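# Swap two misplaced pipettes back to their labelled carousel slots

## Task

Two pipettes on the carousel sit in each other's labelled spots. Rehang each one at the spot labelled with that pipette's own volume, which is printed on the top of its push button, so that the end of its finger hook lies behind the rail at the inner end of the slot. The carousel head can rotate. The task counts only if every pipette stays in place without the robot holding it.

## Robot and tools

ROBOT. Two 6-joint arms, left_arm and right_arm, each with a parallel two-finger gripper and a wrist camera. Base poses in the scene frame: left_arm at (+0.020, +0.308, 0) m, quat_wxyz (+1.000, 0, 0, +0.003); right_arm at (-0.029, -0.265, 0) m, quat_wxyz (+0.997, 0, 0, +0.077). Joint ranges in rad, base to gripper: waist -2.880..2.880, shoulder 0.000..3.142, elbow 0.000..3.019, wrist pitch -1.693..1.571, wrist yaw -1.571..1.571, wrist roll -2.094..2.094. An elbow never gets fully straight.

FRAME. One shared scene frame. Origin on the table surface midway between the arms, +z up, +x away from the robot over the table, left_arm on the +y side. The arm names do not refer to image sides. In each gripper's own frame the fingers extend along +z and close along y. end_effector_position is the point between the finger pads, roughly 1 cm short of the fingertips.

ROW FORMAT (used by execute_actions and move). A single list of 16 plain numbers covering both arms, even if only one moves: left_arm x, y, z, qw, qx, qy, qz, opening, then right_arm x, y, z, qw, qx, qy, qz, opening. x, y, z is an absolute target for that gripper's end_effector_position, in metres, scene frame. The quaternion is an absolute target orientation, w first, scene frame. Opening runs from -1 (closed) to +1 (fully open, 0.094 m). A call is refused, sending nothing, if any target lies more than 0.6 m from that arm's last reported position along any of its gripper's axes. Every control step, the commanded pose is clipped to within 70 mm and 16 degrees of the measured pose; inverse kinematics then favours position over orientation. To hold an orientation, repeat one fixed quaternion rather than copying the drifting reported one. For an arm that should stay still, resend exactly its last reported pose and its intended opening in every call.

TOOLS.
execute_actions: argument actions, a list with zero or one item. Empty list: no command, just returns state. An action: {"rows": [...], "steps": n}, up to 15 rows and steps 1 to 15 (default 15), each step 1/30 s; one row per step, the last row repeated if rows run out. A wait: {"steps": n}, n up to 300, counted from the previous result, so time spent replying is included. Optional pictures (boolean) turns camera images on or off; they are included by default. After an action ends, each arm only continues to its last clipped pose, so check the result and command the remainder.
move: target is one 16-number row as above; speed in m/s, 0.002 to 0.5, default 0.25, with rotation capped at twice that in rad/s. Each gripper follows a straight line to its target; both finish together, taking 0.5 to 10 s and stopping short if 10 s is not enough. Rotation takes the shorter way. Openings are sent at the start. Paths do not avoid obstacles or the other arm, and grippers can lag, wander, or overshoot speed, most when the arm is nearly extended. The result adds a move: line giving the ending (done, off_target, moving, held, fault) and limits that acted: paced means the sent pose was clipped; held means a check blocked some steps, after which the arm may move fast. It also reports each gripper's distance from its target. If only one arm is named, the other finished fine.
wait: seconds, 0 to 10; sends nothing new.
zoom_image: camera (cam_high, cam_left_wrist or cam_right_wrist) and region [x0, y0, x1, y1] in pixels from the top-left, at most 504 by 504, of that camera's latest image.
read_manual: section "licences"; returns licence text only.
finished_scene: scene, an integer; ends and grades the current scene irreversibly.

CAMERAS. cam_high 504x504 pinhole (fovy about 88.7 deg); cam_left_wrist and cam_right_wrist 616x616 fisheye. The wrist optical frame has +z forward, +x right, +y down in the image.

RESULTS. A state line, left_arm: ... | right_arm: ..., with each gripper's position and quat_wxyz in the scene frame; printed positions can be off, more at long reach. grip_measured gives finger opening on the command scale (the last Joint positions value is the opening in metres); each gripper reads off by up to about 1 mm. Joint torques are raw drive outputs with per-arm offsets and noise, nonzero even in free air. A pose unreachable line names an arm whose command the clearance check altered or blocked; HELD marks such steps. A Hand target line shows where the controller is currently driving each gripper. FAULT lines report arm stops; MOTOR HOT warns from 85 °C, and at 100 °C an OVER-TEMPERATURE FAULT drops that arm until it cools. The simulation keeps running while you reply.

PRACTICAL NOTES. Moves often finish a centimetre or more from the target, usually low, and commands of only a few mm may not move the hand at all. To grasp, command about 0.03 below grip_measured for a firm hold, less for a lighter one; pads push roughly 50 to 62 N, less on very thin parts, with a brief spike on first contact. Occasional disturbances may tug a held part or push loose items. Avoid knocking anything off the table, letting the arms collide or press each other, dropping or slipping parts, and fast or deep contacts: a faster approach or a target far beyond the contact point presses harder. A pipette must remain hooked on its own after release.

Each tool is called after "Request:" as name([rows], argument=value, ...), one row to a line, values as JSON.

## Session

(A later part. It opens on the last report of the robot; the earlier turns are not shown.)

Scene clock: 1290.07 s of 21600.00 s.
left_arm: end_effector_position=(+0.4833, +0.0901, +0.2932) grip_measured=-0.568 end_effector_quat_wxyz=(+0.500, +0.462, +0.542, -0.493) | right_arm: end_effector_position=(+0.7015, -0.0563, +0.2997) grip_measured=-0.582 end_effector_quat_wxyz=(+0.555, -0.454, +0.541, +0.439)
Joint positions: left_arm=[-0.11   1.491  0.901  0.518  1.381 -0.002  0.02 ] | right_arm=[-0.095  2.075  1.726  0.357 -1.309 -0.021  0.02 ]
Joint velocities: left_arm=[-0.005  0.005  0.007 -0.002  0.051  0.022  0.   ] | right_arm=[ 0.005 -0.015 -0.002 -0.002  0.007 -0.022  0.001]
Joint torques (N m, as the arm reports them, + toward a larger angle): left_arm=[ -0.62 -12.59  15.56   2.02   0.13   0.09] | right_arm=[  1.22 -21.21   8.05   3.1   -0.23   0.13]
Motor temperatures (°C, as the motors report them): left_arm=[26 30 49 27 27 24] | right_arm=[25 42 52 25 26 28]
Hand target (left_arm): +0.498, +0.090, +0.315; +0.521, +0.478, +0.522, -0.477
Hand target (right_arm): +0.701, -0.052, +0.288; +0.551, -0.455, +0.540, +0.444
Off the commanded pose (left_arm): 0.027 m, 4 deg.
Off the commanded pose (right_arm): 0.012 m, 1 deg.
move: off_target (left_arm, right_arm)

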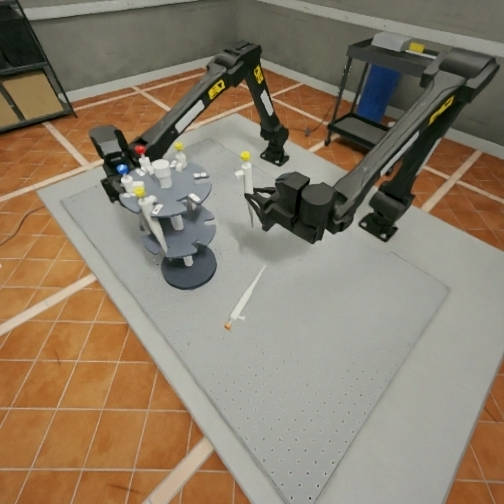

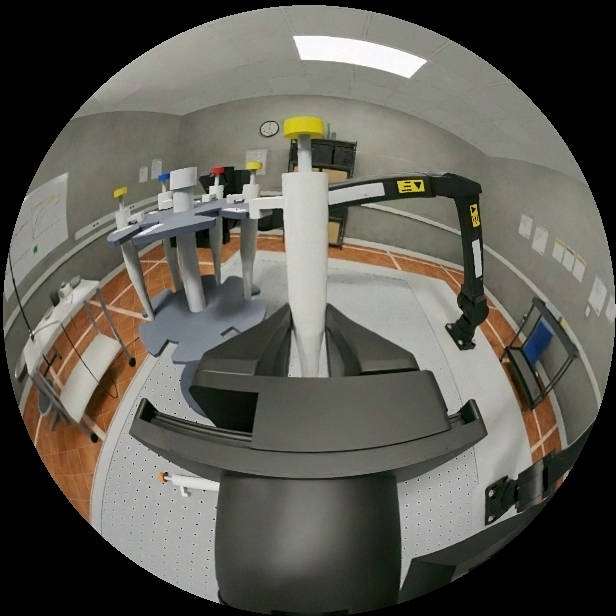

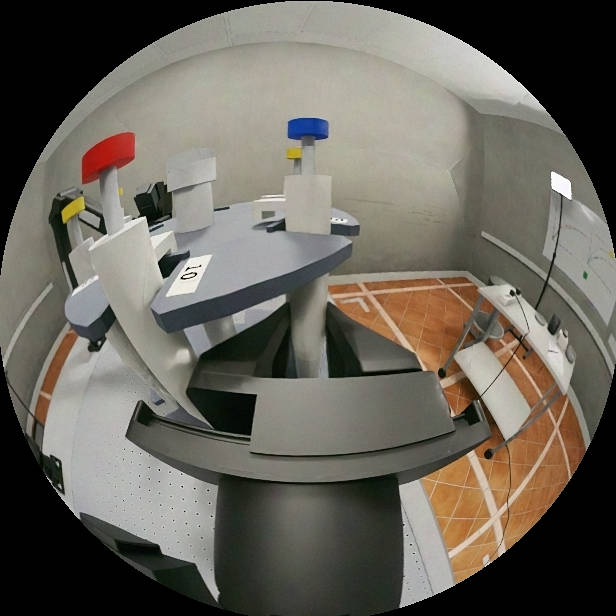

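Request:
move(target=[0.50,0.09,0.315,0.5213,0.4777,0.5213,-0.4777,-0.63, 0.701,-0.052,0.279,0.5500,-0.4530,0.5420,0.4470,-0.64], speed=0.03)

Request:
zoom_image(camera="cam_right_wrist", region=[200, 150, 400, 300])

Scene clock: 1294.33 s of 21600.00 s.
left_arm: end_effector_position=(+0.4833, +0.0901, +0.2932) grip_measured=-0.568 end_effector_quat_wxyz=(+0.500, +0.462, +0.542, -0.493) | right_arm: end_effector_position=(+0.7005, -0.0564, +0.2980) grip_measured=-0.582 end_effector_quat_wxyz=(+0.558, -0.456, +0.538, +0.437)
Joint positions: left_arm=[-0.11   1.491  0.901  0.518  1.381 -0.002  0.02 ] | right_arm=[-0.095  2.075  1.718  0.373 -1.309 -0.021  0.02 ]
Joint velocities: left_arm=[ 0.015 -0.024 -0.017  0.002  0.022 -0.037  0.002] | right_arm=[-0.005  0.005  0.007 -0.002 -0.007  0.051 -0.001]
Joint torques (N m, as the arm reports them, + toward a larger angle): left_arm=[ -0.81 -12.78  15.59   1.92   0.09   0.12] | right_arm=[  1.75 -20.54   7.73   3.27  -0.24   0.19]
Motor temperatures (°C, as the motors report them): left_arm=[26 30 49 27 27 24] | right_arm=[25 42 51 25 26 28]
Hand target (left_arm): +0.498, +0.090, +0.315; +0.521, +0.478, +0.522, -0.477
Hand target (right_arm): +0.701, -0.052, +0.279; +0.549, -0.453, +0.542, +0.446
Off the commanded pose (left_arm): 0.027 m, 4 deg.
Off the commanded pose (right_arm): 0.019 m, 1 deg.
move: off_target (left_arm, right_arm)

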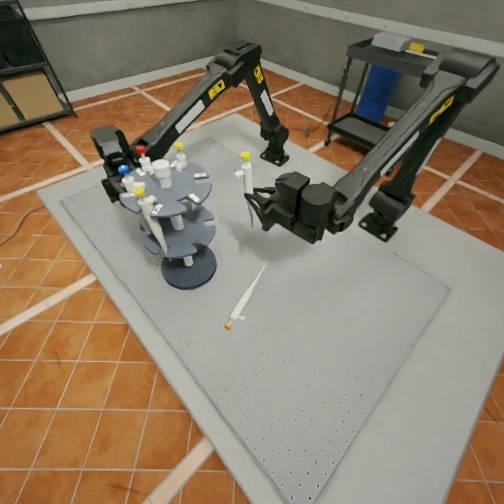

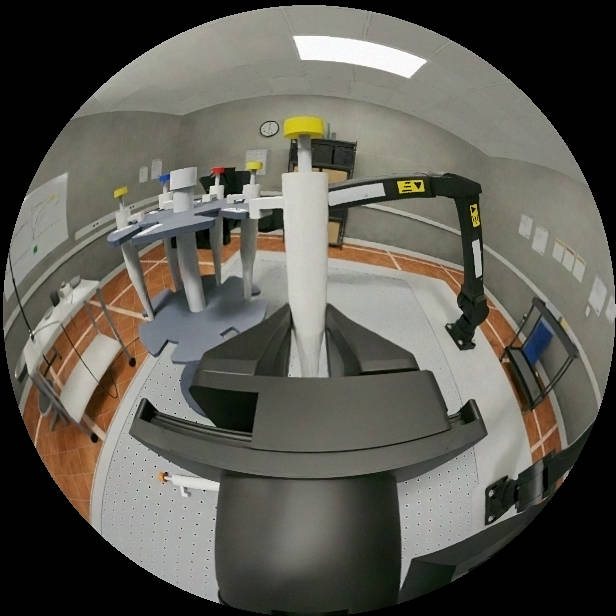

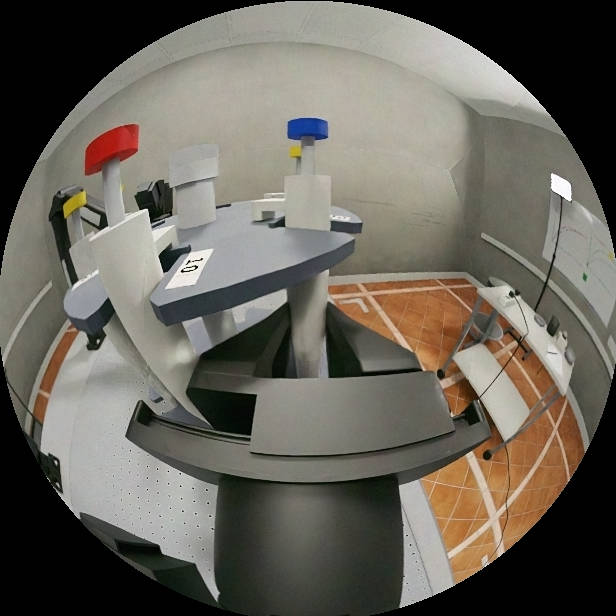

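Region (200, 150, 400, 300) of cam_right_wrist's 616x616 image, scaled by 2.520, with more detail than that image has; it fills the top 378 rows of this view, and the rest is white.

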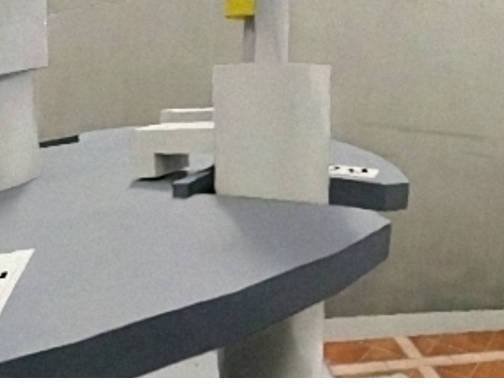

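Request:
execute_actions([
  {"rows": [[0.50,0.09,0.315,0.5213,0.4777,0.5213,-0.4777,-0.63, 0.7005,-0.0560,0.296,0.5520,-0.4550,0.5400,0.4450,-0.15]], "steps": 12},
])

Request:
zoom_image(camera="cam_right_wrist", region=[200, 150, 400, 300])

Scene clock: 1296.90 s of 21600.00 s.
left_arm: end_effector_position=(+0.4833, +0.0901, +0.2932) grip_measured=-0.568 end_effector_quat_wxyz=(+0.500, +0.462, +0.542, -0.493) | right_arm: end_effector_position=(+0.6992, -0.0562, +0.2979) grip_measured=-0.152 end_effector_quat_wxyz=(+0.555, -0.457, +0.537, +0.440)
Joint positions: left_arm=[-0.11   1.491  0.901  0.518  1.381 -0.002  0.02 ] | right_arm=[-0.095  2.075  1.718  0.373 -1.316 -0.018  0.04 ]
Joint velocities: left_arm=[ 0.005 -0.015 -0.017  0.002  0.037 -0.066  0.   ] | right_arm=[-0.015 -0.005  0.007 -0.007  0.022 -0.022 -0.001]
Joint torques (N m, as the arm reports them, + toward a larger angle): left_arm=[ -0.21 -12.82  15.68   2.03   0.08   0.12] | right_arm=[  0.74 -22.95   8.98   2.04  -0.17   0.17]
Motor temperatures (°C, as the motors report them): left_arm=[26 30 49 27 27 24] | right_arm=[25 42 51 25 26 28]
Hand target (left_arm): +0.498, +0.090, +0.315; +0.521, +0.478, +0.522, -0.477
Hand target (right_arm): +0.701, -0.056, +0.296; +0.552, -0.455, +0.540, +0.445
Off the commanded pose (left_arm): 0.027 m, 4 deg.
Off the commanded pose (right_arm): 0.002 m, 1 deg.
Steps of this call (steps 1 to 65: nothing new was sent; steps 66 to 77: all 12 steps of this action). Readings (end_effector_position):
66: left_arm (+0.4833, +0.0901, +0.2932) | right_arm (+0.7001, -0.0563, +0.2980)
67: left_arm (+0.4833, +0.0901, +0.2932) | right_arm (+0.6996, -0.0562, +0.2980)
69: left_arm (+0.4833, +0.0901, +0.2932) | right_arm (+0.6992, -0.0562, +0.2979)
73: left_arm (+0.4833, +0.0901, +0.2932) | right_arm (+0.6992, -0.0562, +0.2979)
77: the state above

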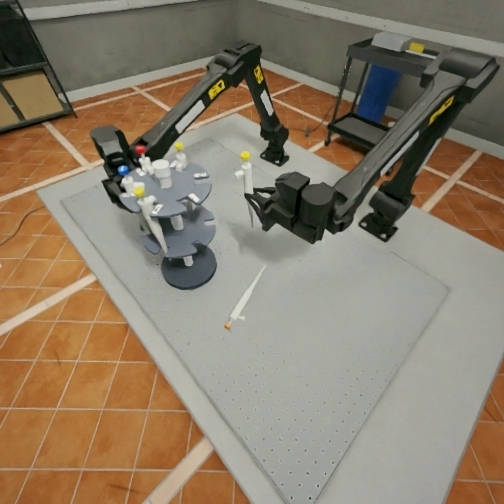

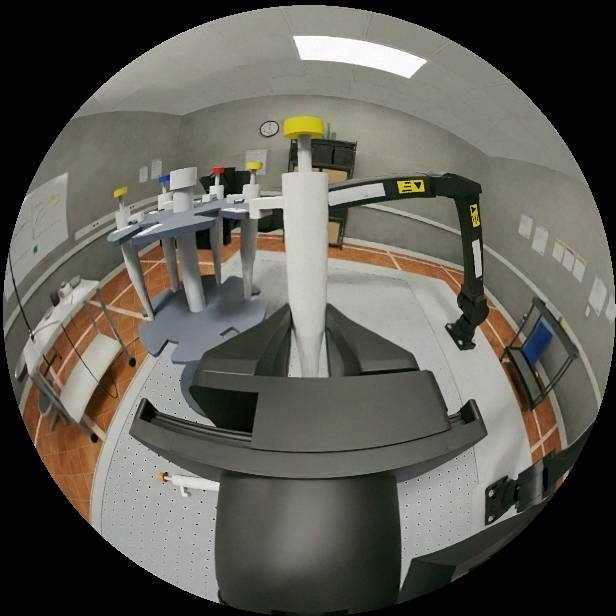

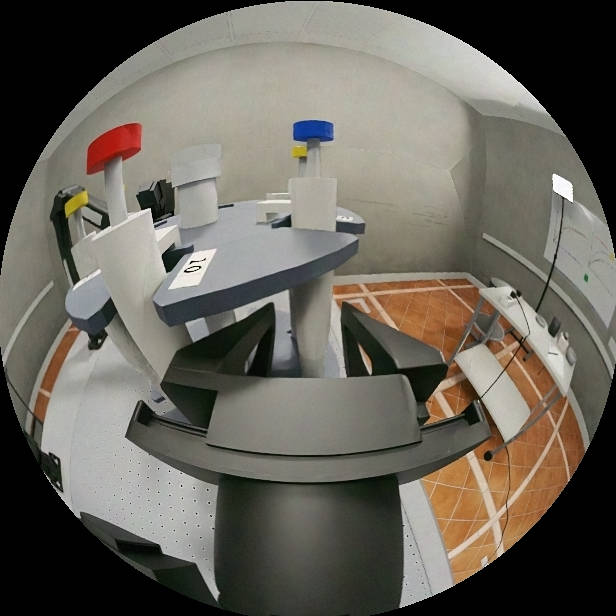

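Region (200, 150, 400, 300) of cam_right_wrist's 616x616 image, scaled by 2.520, with more detail than that image has; it fills the top 378 rows of this view, and the rest is white.

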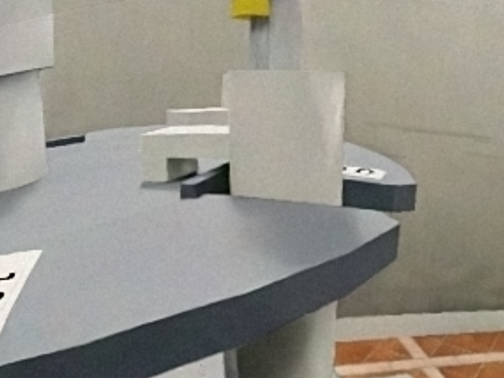

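Request:
move(target=[0.535,0.052,0.325,0.4999,0.5000,0.4999,-0.5000,-0.63, 0.680,-0.160,0.300,0.5456,-0.4498,0.5456,0.4498,-0.15], speed=0.12)

Request:
zoom_image(camera="cam_high", region=[80, 120, 300, 300])

Scene clock: 1315.57 s of 21600.00 s.
left_arm: end_effector_position=(+0.5211, +0.0577, +0.3112) grip_measured=-0.568 end_effector_quat_wxyz=(+0.497, +0.493, +0.508, -0.501) | right_arm: end_effector_position=(+0.6861, -0.1559, +0.2793) grip_measured=-0.152 end_effector_quat_wxyz=(+0.541, -0.448, +0.549, +0.453)
Joint positions: left_arm=[-0.162  1.603  1.07   0.518  1.405 -0.004  0.02 ] | right_arm=[-0.24   2.062  1.658  0.373 -1.467 -0.018  0.04 ]
Joint velocities: left_arm=[ 0.005 -0.024 -0.002 -0.007 -0.007  0.022  0.001] | right_arm=[-0.005 -0.024 -0.002  0.002  0.037  0.11   0.   ]
Joint torques (N m, as the arm reports them, + toward a larger angle): left_arm=[ -1.66 -14.43  15.76   0.84   0.1   -0.05] | right_arm=[  0.36 -25.4    7.67   1.79  -0.22   0.14]
Motor temperatures (°C, as the motors report them): left_arm=[26 30 50 27 27 24] | right_arm=[25 42 50 25 26 28]
Hand target (left_arm): +0.533, +0.052, +0.325; +0.501, +0.499, +0.500, -0.500
Hand target (right_arm): +0.679, -0.159, +0.299; +0.545, -0.450, +0.546, +0.450
Off the commanded pose (left_arm): 0.020 m, 1 deg.
Off the commanded pose (right_arm): 0.022 m, 1 deg.
After step 90, 14.33 s passed at rest.
move: off_target (left_arm, right_arm)

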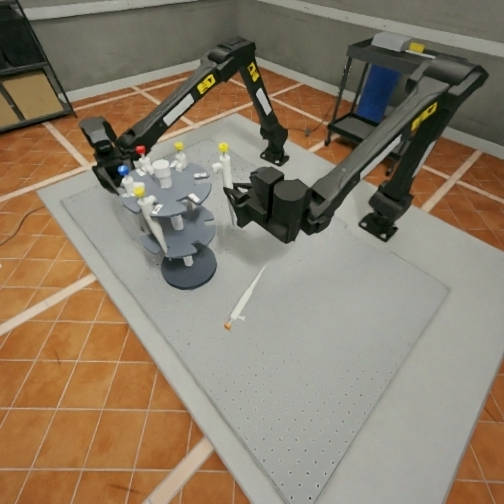

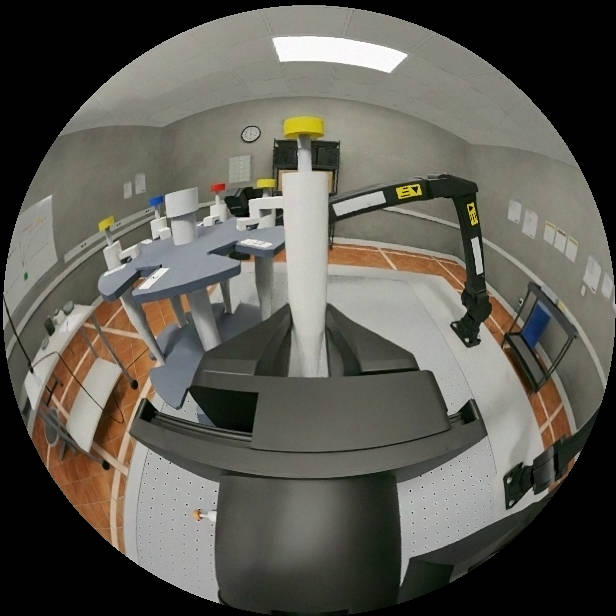

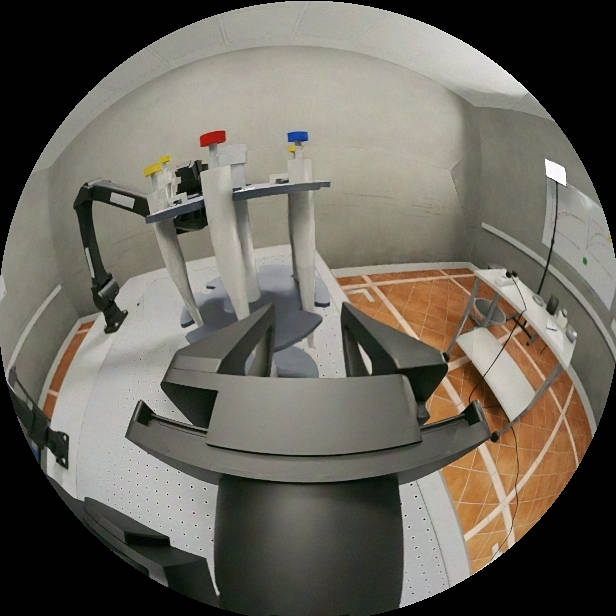

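Region (80, 120, 300, 300) of cam_high's 504x504 image, scaled by 2.291, with more detail than that image has; it fills the top 412 rows of this view, and the rest is white.

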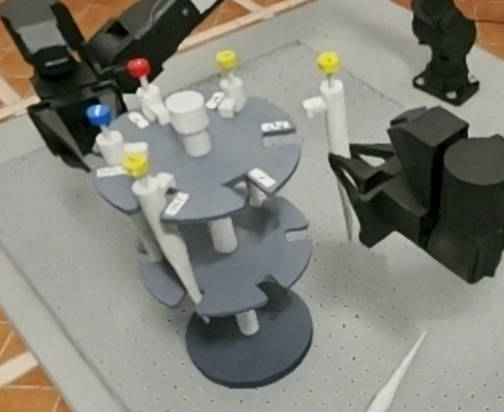

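Request:
move(target=[0.561,0.040,0.316,0.4777,0.5213,0.4777,-0.5213,-0.63, 0.42,-0.30,0.28,0.6964,-0.1228,0.6964,0.1228,-0.15], speed=0.2)

Request:
zoom_image(camera="cam_left_wrist", region=[150, 150, 400, 330])

Scene clock: 1329.70 s of 21600.00 s.
left_arm: end_effector_position=(+0.5470, +0.0472, +0.3032) grip_measured=-0.568 end_effector_quat_wxyz=(+0.475, +0.513, +0.487, -0.523) | right_arm: end_effector_position=(+0.4231, -0.2908, +0.2759) grip_measured=-0.151 end_effector_quat_wxyz=(+0.696, -0.136, +0.694, +0.122)
Joint positions: left_arm=[-0.17   1.712  1.186  0.518  1.482 -0.012  0.02 ] | right_arm=[-0.443  1.133  0.499  0.633 -0.656 -0.02   0.04 ]
Joint velocities: left_arm=[ 0.005  0.005 -0.012 -0.002  0.022  0.007  0.   ] | right_arm=[-0.005 -0.015 -0.012 -0.002 -0.037 -0.022  0.   ]
Joint torques (N m, as the arm reports them, + toward a larger angle): left_arm=[ -1.27 -16.38  15.92   0.85   0.05  -0.06] | right_arm=[-0.44 -6.86  7.23  1.69  0.12  0.18]
Motor temperatures (°C, as the motors report them): left_arm=[26 30 50 27 27 24] | right_arm=[25 42 49 25 26 28]
Hand target (left_arm): +0.559, +0.040, +0.316; +0.478, +0.521, +0.477, -0.522
Hand target (right_arm): +0.420, -0.297, +0.275; +0.694, -0.125, +0.698, +0.121
Off the commanded pose (left_arm): 0.020 m, 1 deg.
Off the commanded pose (right_arm): 0.011 m, 2 deg.
After step 90, 8.17 s passed at rest.
move: off_target (left_arm, right_arm)

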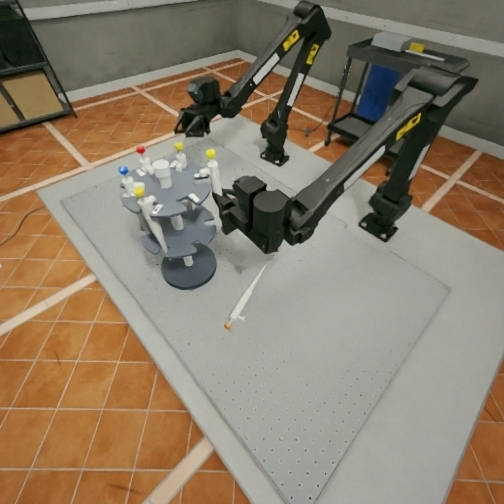

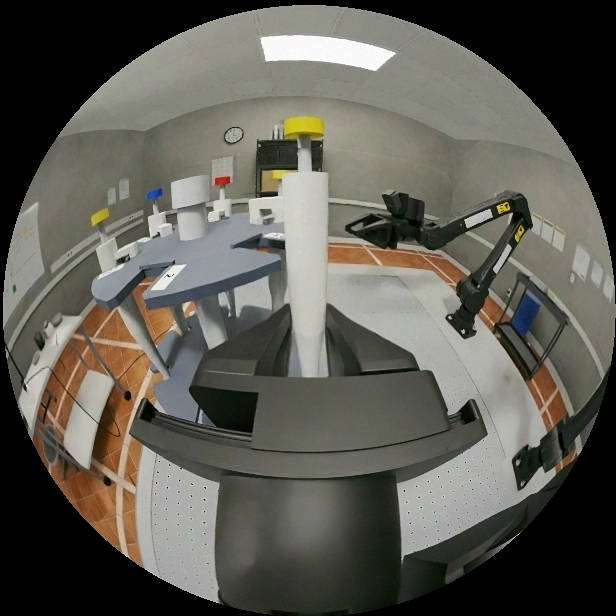

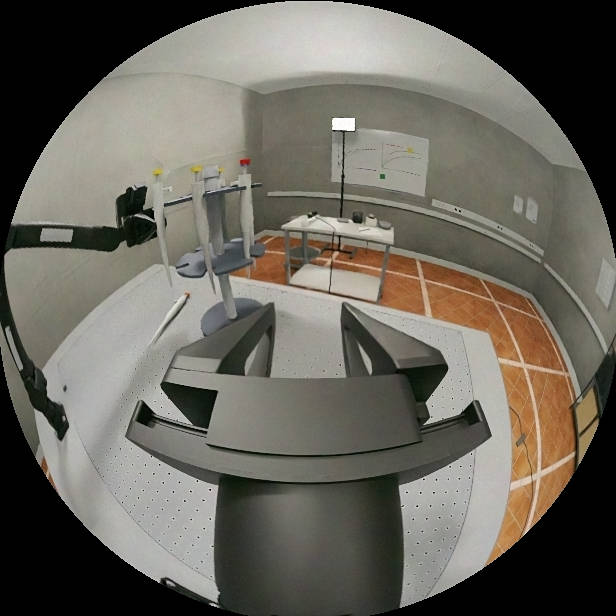

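Region (150, 150, 400, 330) of cam_left_wrist's 616x616 image, scaled by 2.016, with more detail than that image has; it fills the top 363 rows of this view, and the rest is white.

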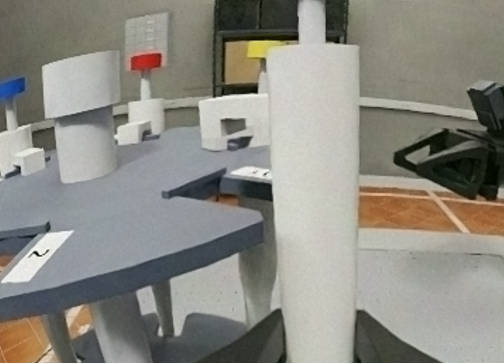

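Request:
move(target=[0.587,0.022,0.319,0.4777,0.5213,0.4777,-0.5213,-0.63, 0.42,-0.30,0.28,0.6964,-0.1228,0.6964,0.1228,-0.15], speed=0.06)

Request:
zoom_image(camera="cam_left_wrist", region=[150, 150, 400, 330])

Scene clock: 1333.03 s of 21600.00 s.
left_arm: end_effector_position=(+0.5716, +0.0288, +0.3059) grip_measured=-0.568 end_effector_quat_wxyz=(+0.474, +0.516, +0.484, -0.525) | right_arm: end_effector_position=(+0.4228, -0.2945, +0.2759) grip_measured=-0.151 end_effector_quat_wxyz=(+0.696, -0.130, +0.695, +0.123)
Joint positions: left_arm=[-0.195  1.776  1.28   0.503  1.466 -0.025  0.02 ] | right_arm=[-0.451  1.133  0.499  0.633 -0.657 -0.012  0.04 ]
Joint velocities: left_arm=[ 0.005 -0.005 -0.007 -0.007  0.022  0.007 -0.001] | right_arm=[-0.005  0.034  0.012  0.002  0.007 -0.051  0.   ]
Joint torques (N m, as the arm reports them, + toward a larger angle): left_arm=[ -1.25 -17.84  16.33   0.17  -0.15  -0.04] | right_arm=[-0.41 -7.5   7.75  1.55 -0.2   0.16]
Motor temperatures (°C, as the motors report them): left_arm=[26 30 50 27 27 24] | right_arm=[25 41 49 25 26 28]
Hand target (left_arm): +0.585, +0.022, +0.319; +0.479, +0.520, +0.477, -0.522
Hand target (right_arm): +0.420, -0.300, +0.280; +0.696, -0.123, +0.696, +0.123
Off the commanded pose (left_arm): 0.021 m, 1 deg.
Off the commanded pose (right_arm): 0.007 m, 1 deg.
move: off_target (left_arm)

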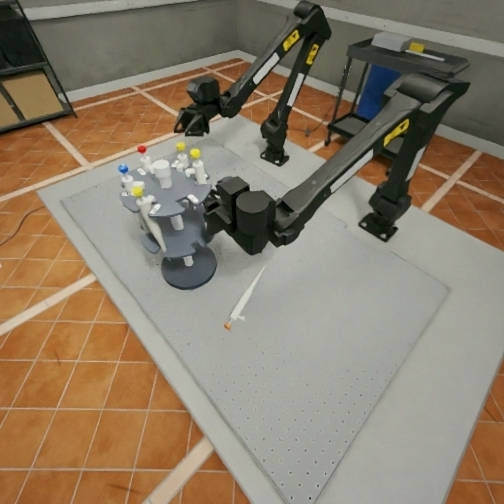

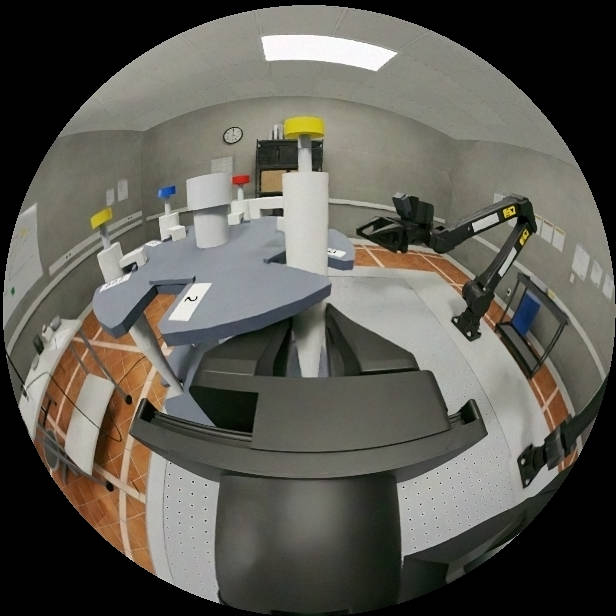

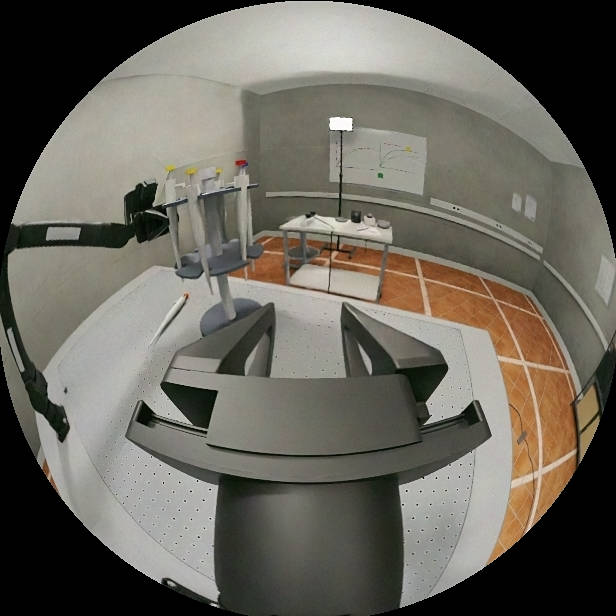

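Region (150, 150, 400, 330) of cam_left_wrist's 616x616 image, scaled by 2.016, with more detail than that image has; it fills the top 363 rows of this view, and the rest is white.

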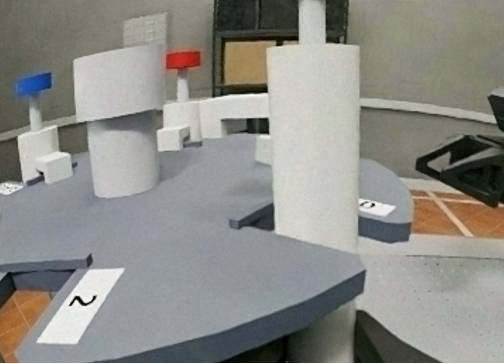

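Request:
move(target=[0.570,-0.013,0.320,0.5495,0.4450,0.5495,-0.4450,-0.63, 0.42,-0.30,0.28,0.6964,-0.1228,0.6964,0.1228,-0.15], speed=0.1)

Scene clock: 1342.03 s of 21600.00 s.
left_arm: end_effector_position=(+0.5800, -0.0045, +0.3117) grip_measured=-0.568 end_effector_quat_wxyz=(+0.548, +0.437, +0.557, -0.445) | right_arm: end_effector_position=(+0.4228, -0.2945, +0.2759) grip_measured=-0.151 end_effector_quat_wxyz=(+0.696, -0.130, +0.695, +0.123)
Joint positions: left_arm=[-0.277  1.687  1.179  0.503  1.077 -0.012  0.02 ] | right_arm=[-0.451  1.133  0.499  0.633 -0.657 -0.012  0.04 ]
Joint velocities: left_arm=[-0.005  0.005  0.002  0.007 -0.037  0.066  0.   ] | right_arm=[-0.005 -0.015 -0.012  0.007  0.081 -0.022  0.   ]
Joint torques (N m, as the arm reports them, + toward a larger angle): left_arm=[ -2.34 -20.56   9.76   1.1   -0.1    0.16] | right_arm=[-0.59 -7.46  7.69  1.54 -0.19  0.15]
Motor temperatures (°C, as the motors report them): left_arm=[26 31 50 26 27 24] | right_arm=[25 39 49 25 26 28]
Hand target (left_arm): +0.570, -0.012, +0.320; +0.550, +0.445, +0.550, -0.445
Hand target (right_arm): +0.420, -0.300, +0.280; +0.697, -0.123, +0.696, +0.123
Off the commanded pose (left_arm): 0.016 m, 1 deg.
Off the commanded pose (right_arm): 0.007 m, 1 deg.
After step 90, 4.17 s passed at rest.
move: off_target (left_arm)

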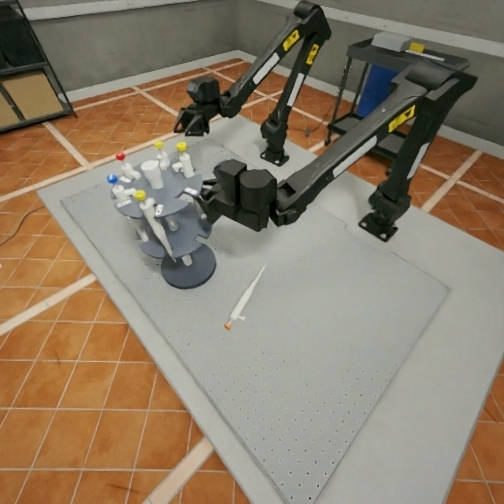

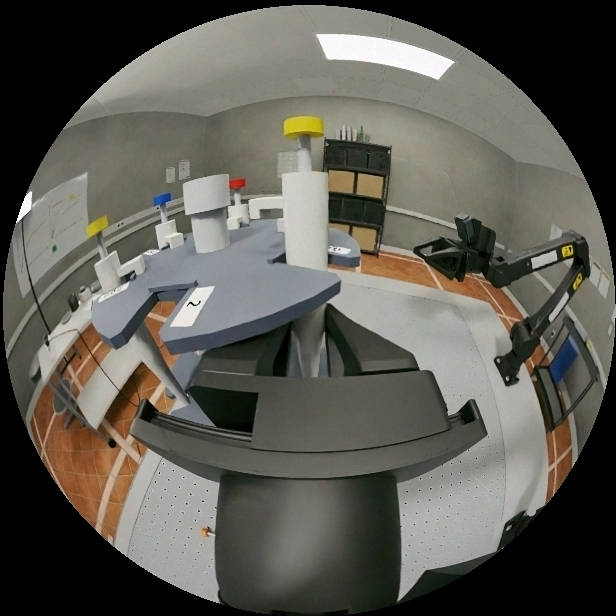

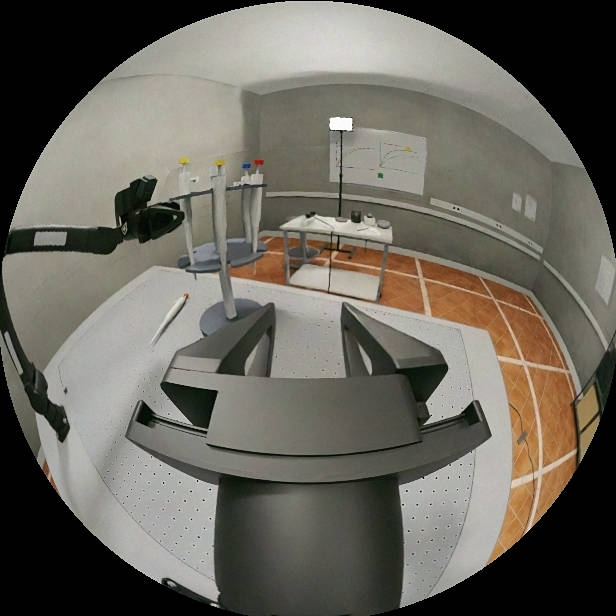

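Request:
move(target=[0.553,-0.046,0.313,0.6328,0.3155,0.6328,-0.3155,-0.63, 0.42,-0.30,0.28,0.6964,-0.1228,0.6964,0.1228,-0.15], speed=0.1)

Scene clock: 1347.67 s of 21600.00 s.
left_arm: end_effector_position=(+0.5609, -0.0422, +0.3000) grip_measured=-0.568 end_effector_quat_wxyz=(+0.618, +0.310, +0.650, -0.316) | right_arm: end_effector_position=(+0.4227, -0.2944, +0.2759) grip_measured=-0.151 end_effector_quat_wxyz=(+0.696, -0.130, +0.695, +0.123)
Joint positions: left_arm=[-0.462  1.562  1.01   0.511  0.462 -0.008  0.02 ] | right_arm=[-0.451  1.133  0.499  0.633 -0.658 -0.011  0.04 ]
Joint velocities: left_arm=[-0.015 -0.015 -0.012  0.012 -0.081 -0.051  0.   ] | right_arm=[-0.005 -0.005 -0.002 -0.002 -0.022  0.037 -0.001]
Joint torques (N m, as the arm reports them, + toward a larger angle): left_arm=[ -1.5  -18.68   9.61   2.85  -0.09   0.11] | right_arm=[-0.32 -7.31  7.74  1.52 -0.19  0.15]
Motor temperatures (°C, as the motors report them): left_arm=[26 31 49 27 27 24] | right_arm=[25 38 48 25 26 28]
Hand target (left_arm): +0.552, -0.045, +0.313; +0.632, +0.315, +0.633, -0.316
Hand target (right_arm): +0.420, -0.300, +0.280; +0.696, -0.123, +0.696, +0.123
Off the commanded pose (left_arm): 0.016 m, 3 deg.
Off the commanded pose (right_arm): 0.007 m, 1 deg.
After step 90, 0.20 s passed at rest.
move: off_target (left_arm)

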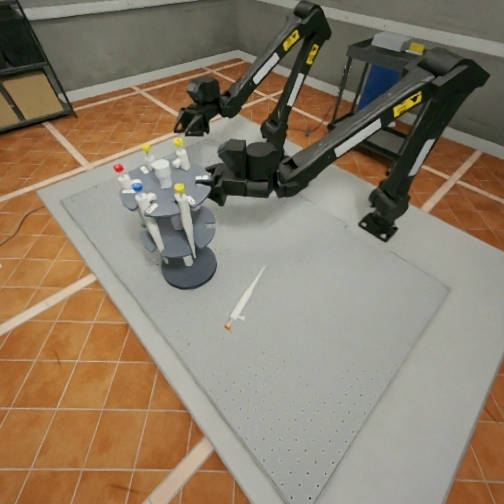

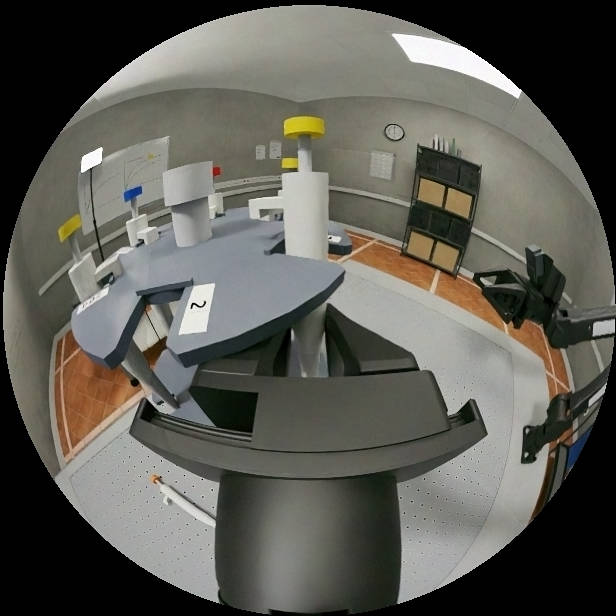

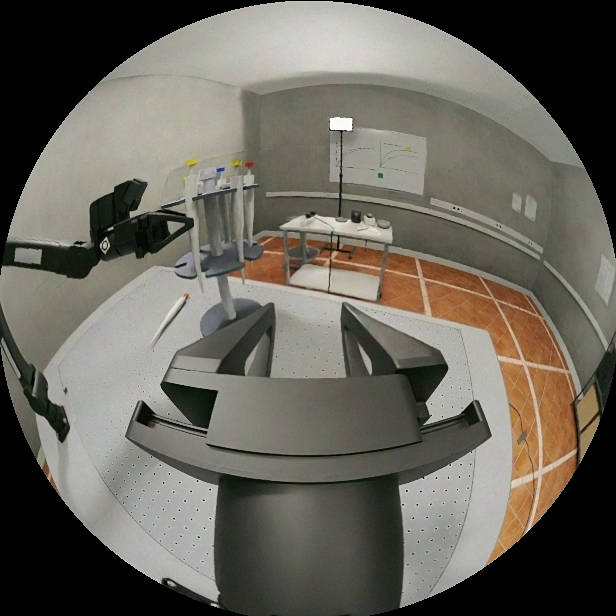

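Request:
move(target=[0.591,-0.080,0.319,0.6903,0.1530,0.6903,-0.1530,-0.63, 0.42,-0.30,0.28,0.6964,-0.1228,0.6964,0.1228,-0.15], speed=0.1)

Scene clock: 1357.37 s of 21600.00 s.
left_arm: end_effector_position=(+0.5759, -0.0646, +0.2946) grip_measured=-0.568 end_effector_quat_wxyz=(+0.676, +0.155, +0.705, -0.148) | right_arm: end_effector_position=(+0.4227, -0.2944, +0.2759) grip_measured=-0.151 end_effector_quat_wxyz=(+0.696, -0.130, +0.695, +0.123)
Joint positions: left_arm=[-0.651  1.602  1.046  0.511 -0.211 -0.008  0.02 ] | right_arm=[-0.451  1.133  0.499  0.633 -0.658 -0.011  0.04 ]
Joint velocities: left_arm=[-0.005 -0.005  0.007 -0.002  0.007  0.007 -0.   ] | right_arm=[-0.015  0.005 -0.002 -0.002 -0.022  0.007 -0.   ]
Joint torques (N m, as the arm reports them, + toward a larger angle): left_arm=[ -1.43 -15.04  17.14   1.58  -0.12   0.12] | right_arm=[ 0.12 -7.54  7.81  1.55 -0.21  0.15]
Motor temperatures (°C, as the motors report them): left_arm=[26 31 48 27 27 24] | right_arm=[25 37 48 25 26 28]
Hand target (left_arm): +0.587, -0.078, +0.319; +0.690, +0.153, +0.691, -0.154
Hand target (right_arm): +0.420, -0.300, +0.280; +0.697, -0.123, +0.696, +0.123
Off the commanded pose (left_arm): 0.033 m, 2 deg.
Off the commanded pose (right_arm): 0.007 m, 1 deg.
After step 90, 4.00 s passed at rest.
move: off_target (left_arm)

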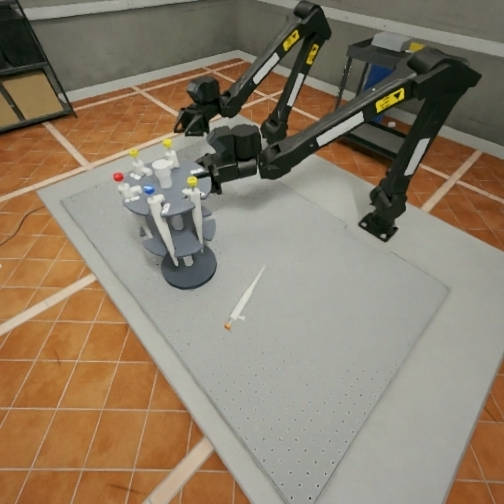

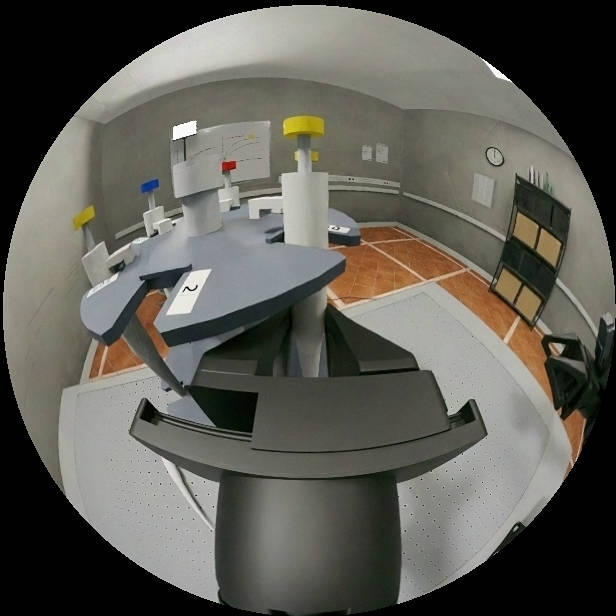

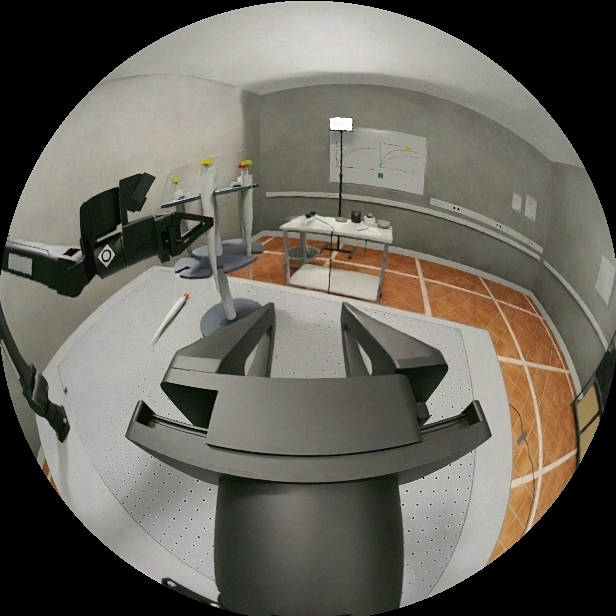

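Request:
move(target=[0.624,-0.097,0.331,0.7064,0.0308,0.7064,-0.0308,-0.63, 0.42,-0.30,0.28,0.6964,-0.1228,0.6964,0.1228,-0.15], speed=0.1)

Request:
zoom_image(camera="cam_left_wrist", region=[150, 150, 400, 330])

Scene clock: 1365.20 s of 21600.00 s.
left_arm: end_effector_position=(+0.6071, -0.0857, +0.2995) grip_measured=-0.568 end_effector_quat_wxyz=(+0.691, +0.042, +0.721, -0.023) | right_arm: end_effector_position=(+0.4227, -0.2944, +0.2759) grip_measured=-0.151 end_effector_quat_wxyz=(+0.696, -0.130, +0.695, +0.123)
Joint positions: left_arm=[-0.744  1.738  1.242  0.441 -0.645 -0.008  0.02 ] | right_arm=[-0.451  1.133  0.499  0.633 -0.658 -0.011  0.04 ]
Joint velocities: left_arm=[-0.005  0.005 -0.012 -0.012  0.007 -0.007 -0.   ] | right_arm=[-0.005 -0.015 -0.002 -0.002 -0.022  0.022  0.   ]
Joint torques (N m, as the arm reports them, + toward a larger angle): left_arm=[ -0.81 -19.44  18.23   1.25  -0.19   0.1 ] | right_arm=[-0.28 -7.71  7.68  1.48 -0.18  0.14]
Motor temperatures (°C, as the motors report them): left_arm=[26 31 50 27 27 24] | right_arm=[25 37 48 25 26 28]
Hand target (left_arm): +0.620, -0.095, +0.331; +0.706, +0.031, +0.707, -0.031
Hand target (right_arm): +0.420, -0.300, +0.280; +0.697, -0.123, +0.696, +0.123
Off the commanded pose (left_arm): 0.037 m, 3 deg.
Off the commanded pose (right_arm): 0.007 m, 1 deg.
After step 90, 2.80 s passed at rest.
move: off_target (left_arm)

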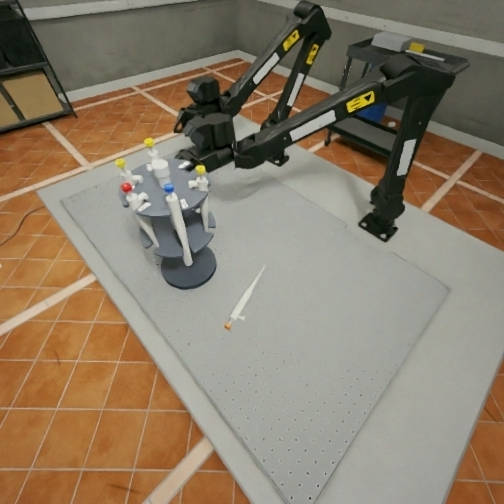

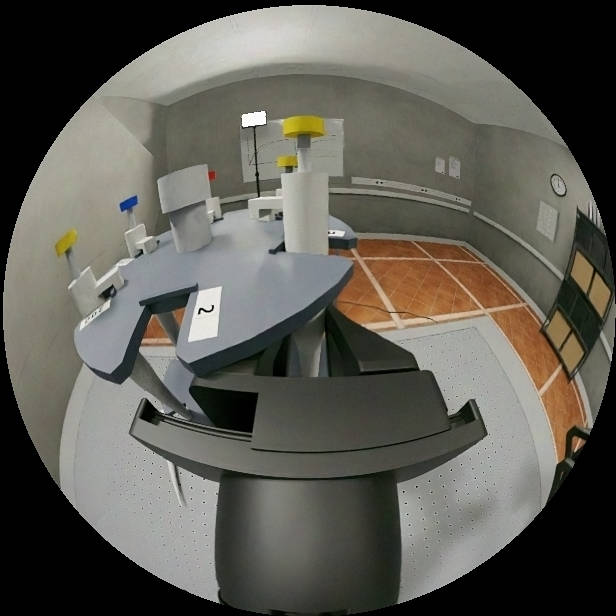

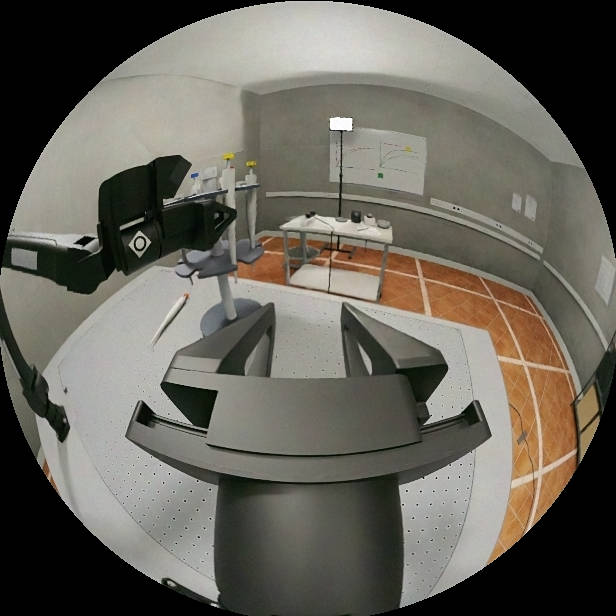

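Region (150, 150, 400, 330) of cam_left_wrist's 616x616 image, scaled by 2.016, with more detail than that image has; it fills the top 363 rows of this view, and the rest is white.

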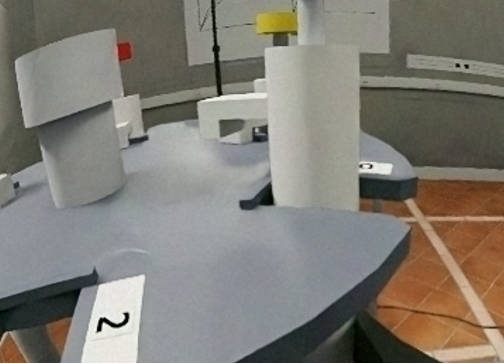

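Request:
move(target=[0.610,-0.084,0.280,0.7064,0.0308,0.7064,-0.0308,-0.63, 0.42,-0.30,0.28,0.6964,-0.1228,0.6964,0.1228,-0.15], speed=0.03)

Request:
zoom_image(camera="cam_left_wrist", region=[150, 150, 400, 330])

Scene clock: 1371.77 s of 21600.00 s.
left_arm: end_effector_position=(+0.6074, -0.0865, +0.2997) grip_measured=-0.568 end_effector_quat_wxyz=(+0.709, +0.030, +0.703, -0.037) | right_arm: end_effector_position=(+0.4227, -0.2944, +0.2759) grip_measured=-0.151 end_effector_quat_wxyz=(+0.696, -0.130, +0.695, +0.123)
Joint positions: left_arm=[-0.744  1.756  1.226  0.54  -0.642 -0.004  0.02 ] | right_arm=[-0.451  1.133  0.499  0.633 -0.658 -0.011  0.04 ]
Joint velocities: left_arm=[-0.005  0.015 -0.007 -0.017  0.007  0.051  0.   ] | right_arm=[-0.015 -0.005 -0.007 -0.012 -0.037 -0.022 -0.002]
Joint torques (N m, as the arm reports them, + toward a larger angle): left_arm=[ -0.32 -17.6    9.07   2.62  -0.19   0.09] | right_arm=[-0.4  -7.66  7.73  1.49 -0.18  0.13]
Motor temperatures (°C, as the motors report them): left_arm=[26 31 51 27 27 24] | right_arm=[25 37 48 25 26 28]
Hand target (left_arm): +0.610, -0.084, +0.280; +0.706, +0.031, +0.707, -0.031
Hand target (right_arm): +0.420, -0.300, +0.280; +0.697, -0.123, +0.696, +0.123
Off the commanded pose (left_arm): 0.020 m, 1 deg.
Off the commanded pose (right_arm): 0.007 m, 1 deg.
After step 90, 2.50 s passed at rest.
move: off_target (left_arm)

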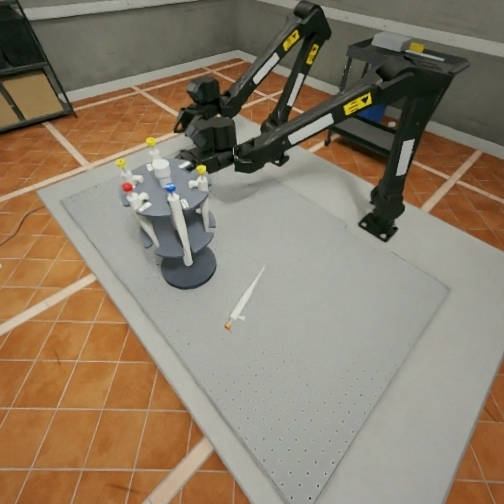

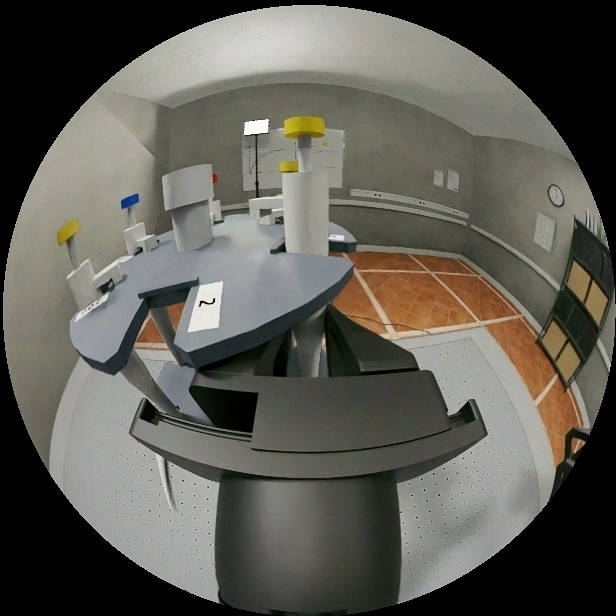

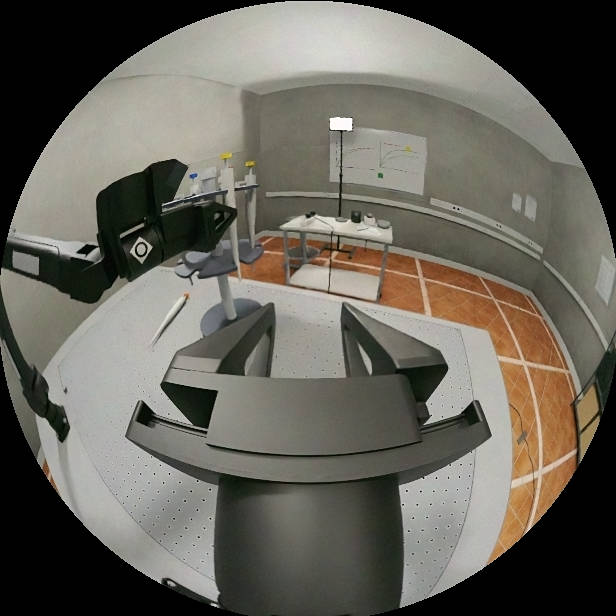

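Region (150, 150, 400, 330) of cam_left_wrist's 616x616 image, scaled by 2.016, with more detail than that image has; it fills the top 363 rows of this view, and the rest is white.

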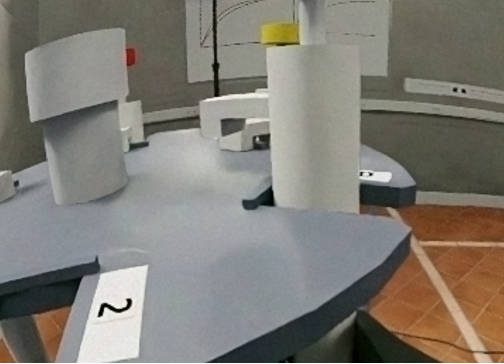

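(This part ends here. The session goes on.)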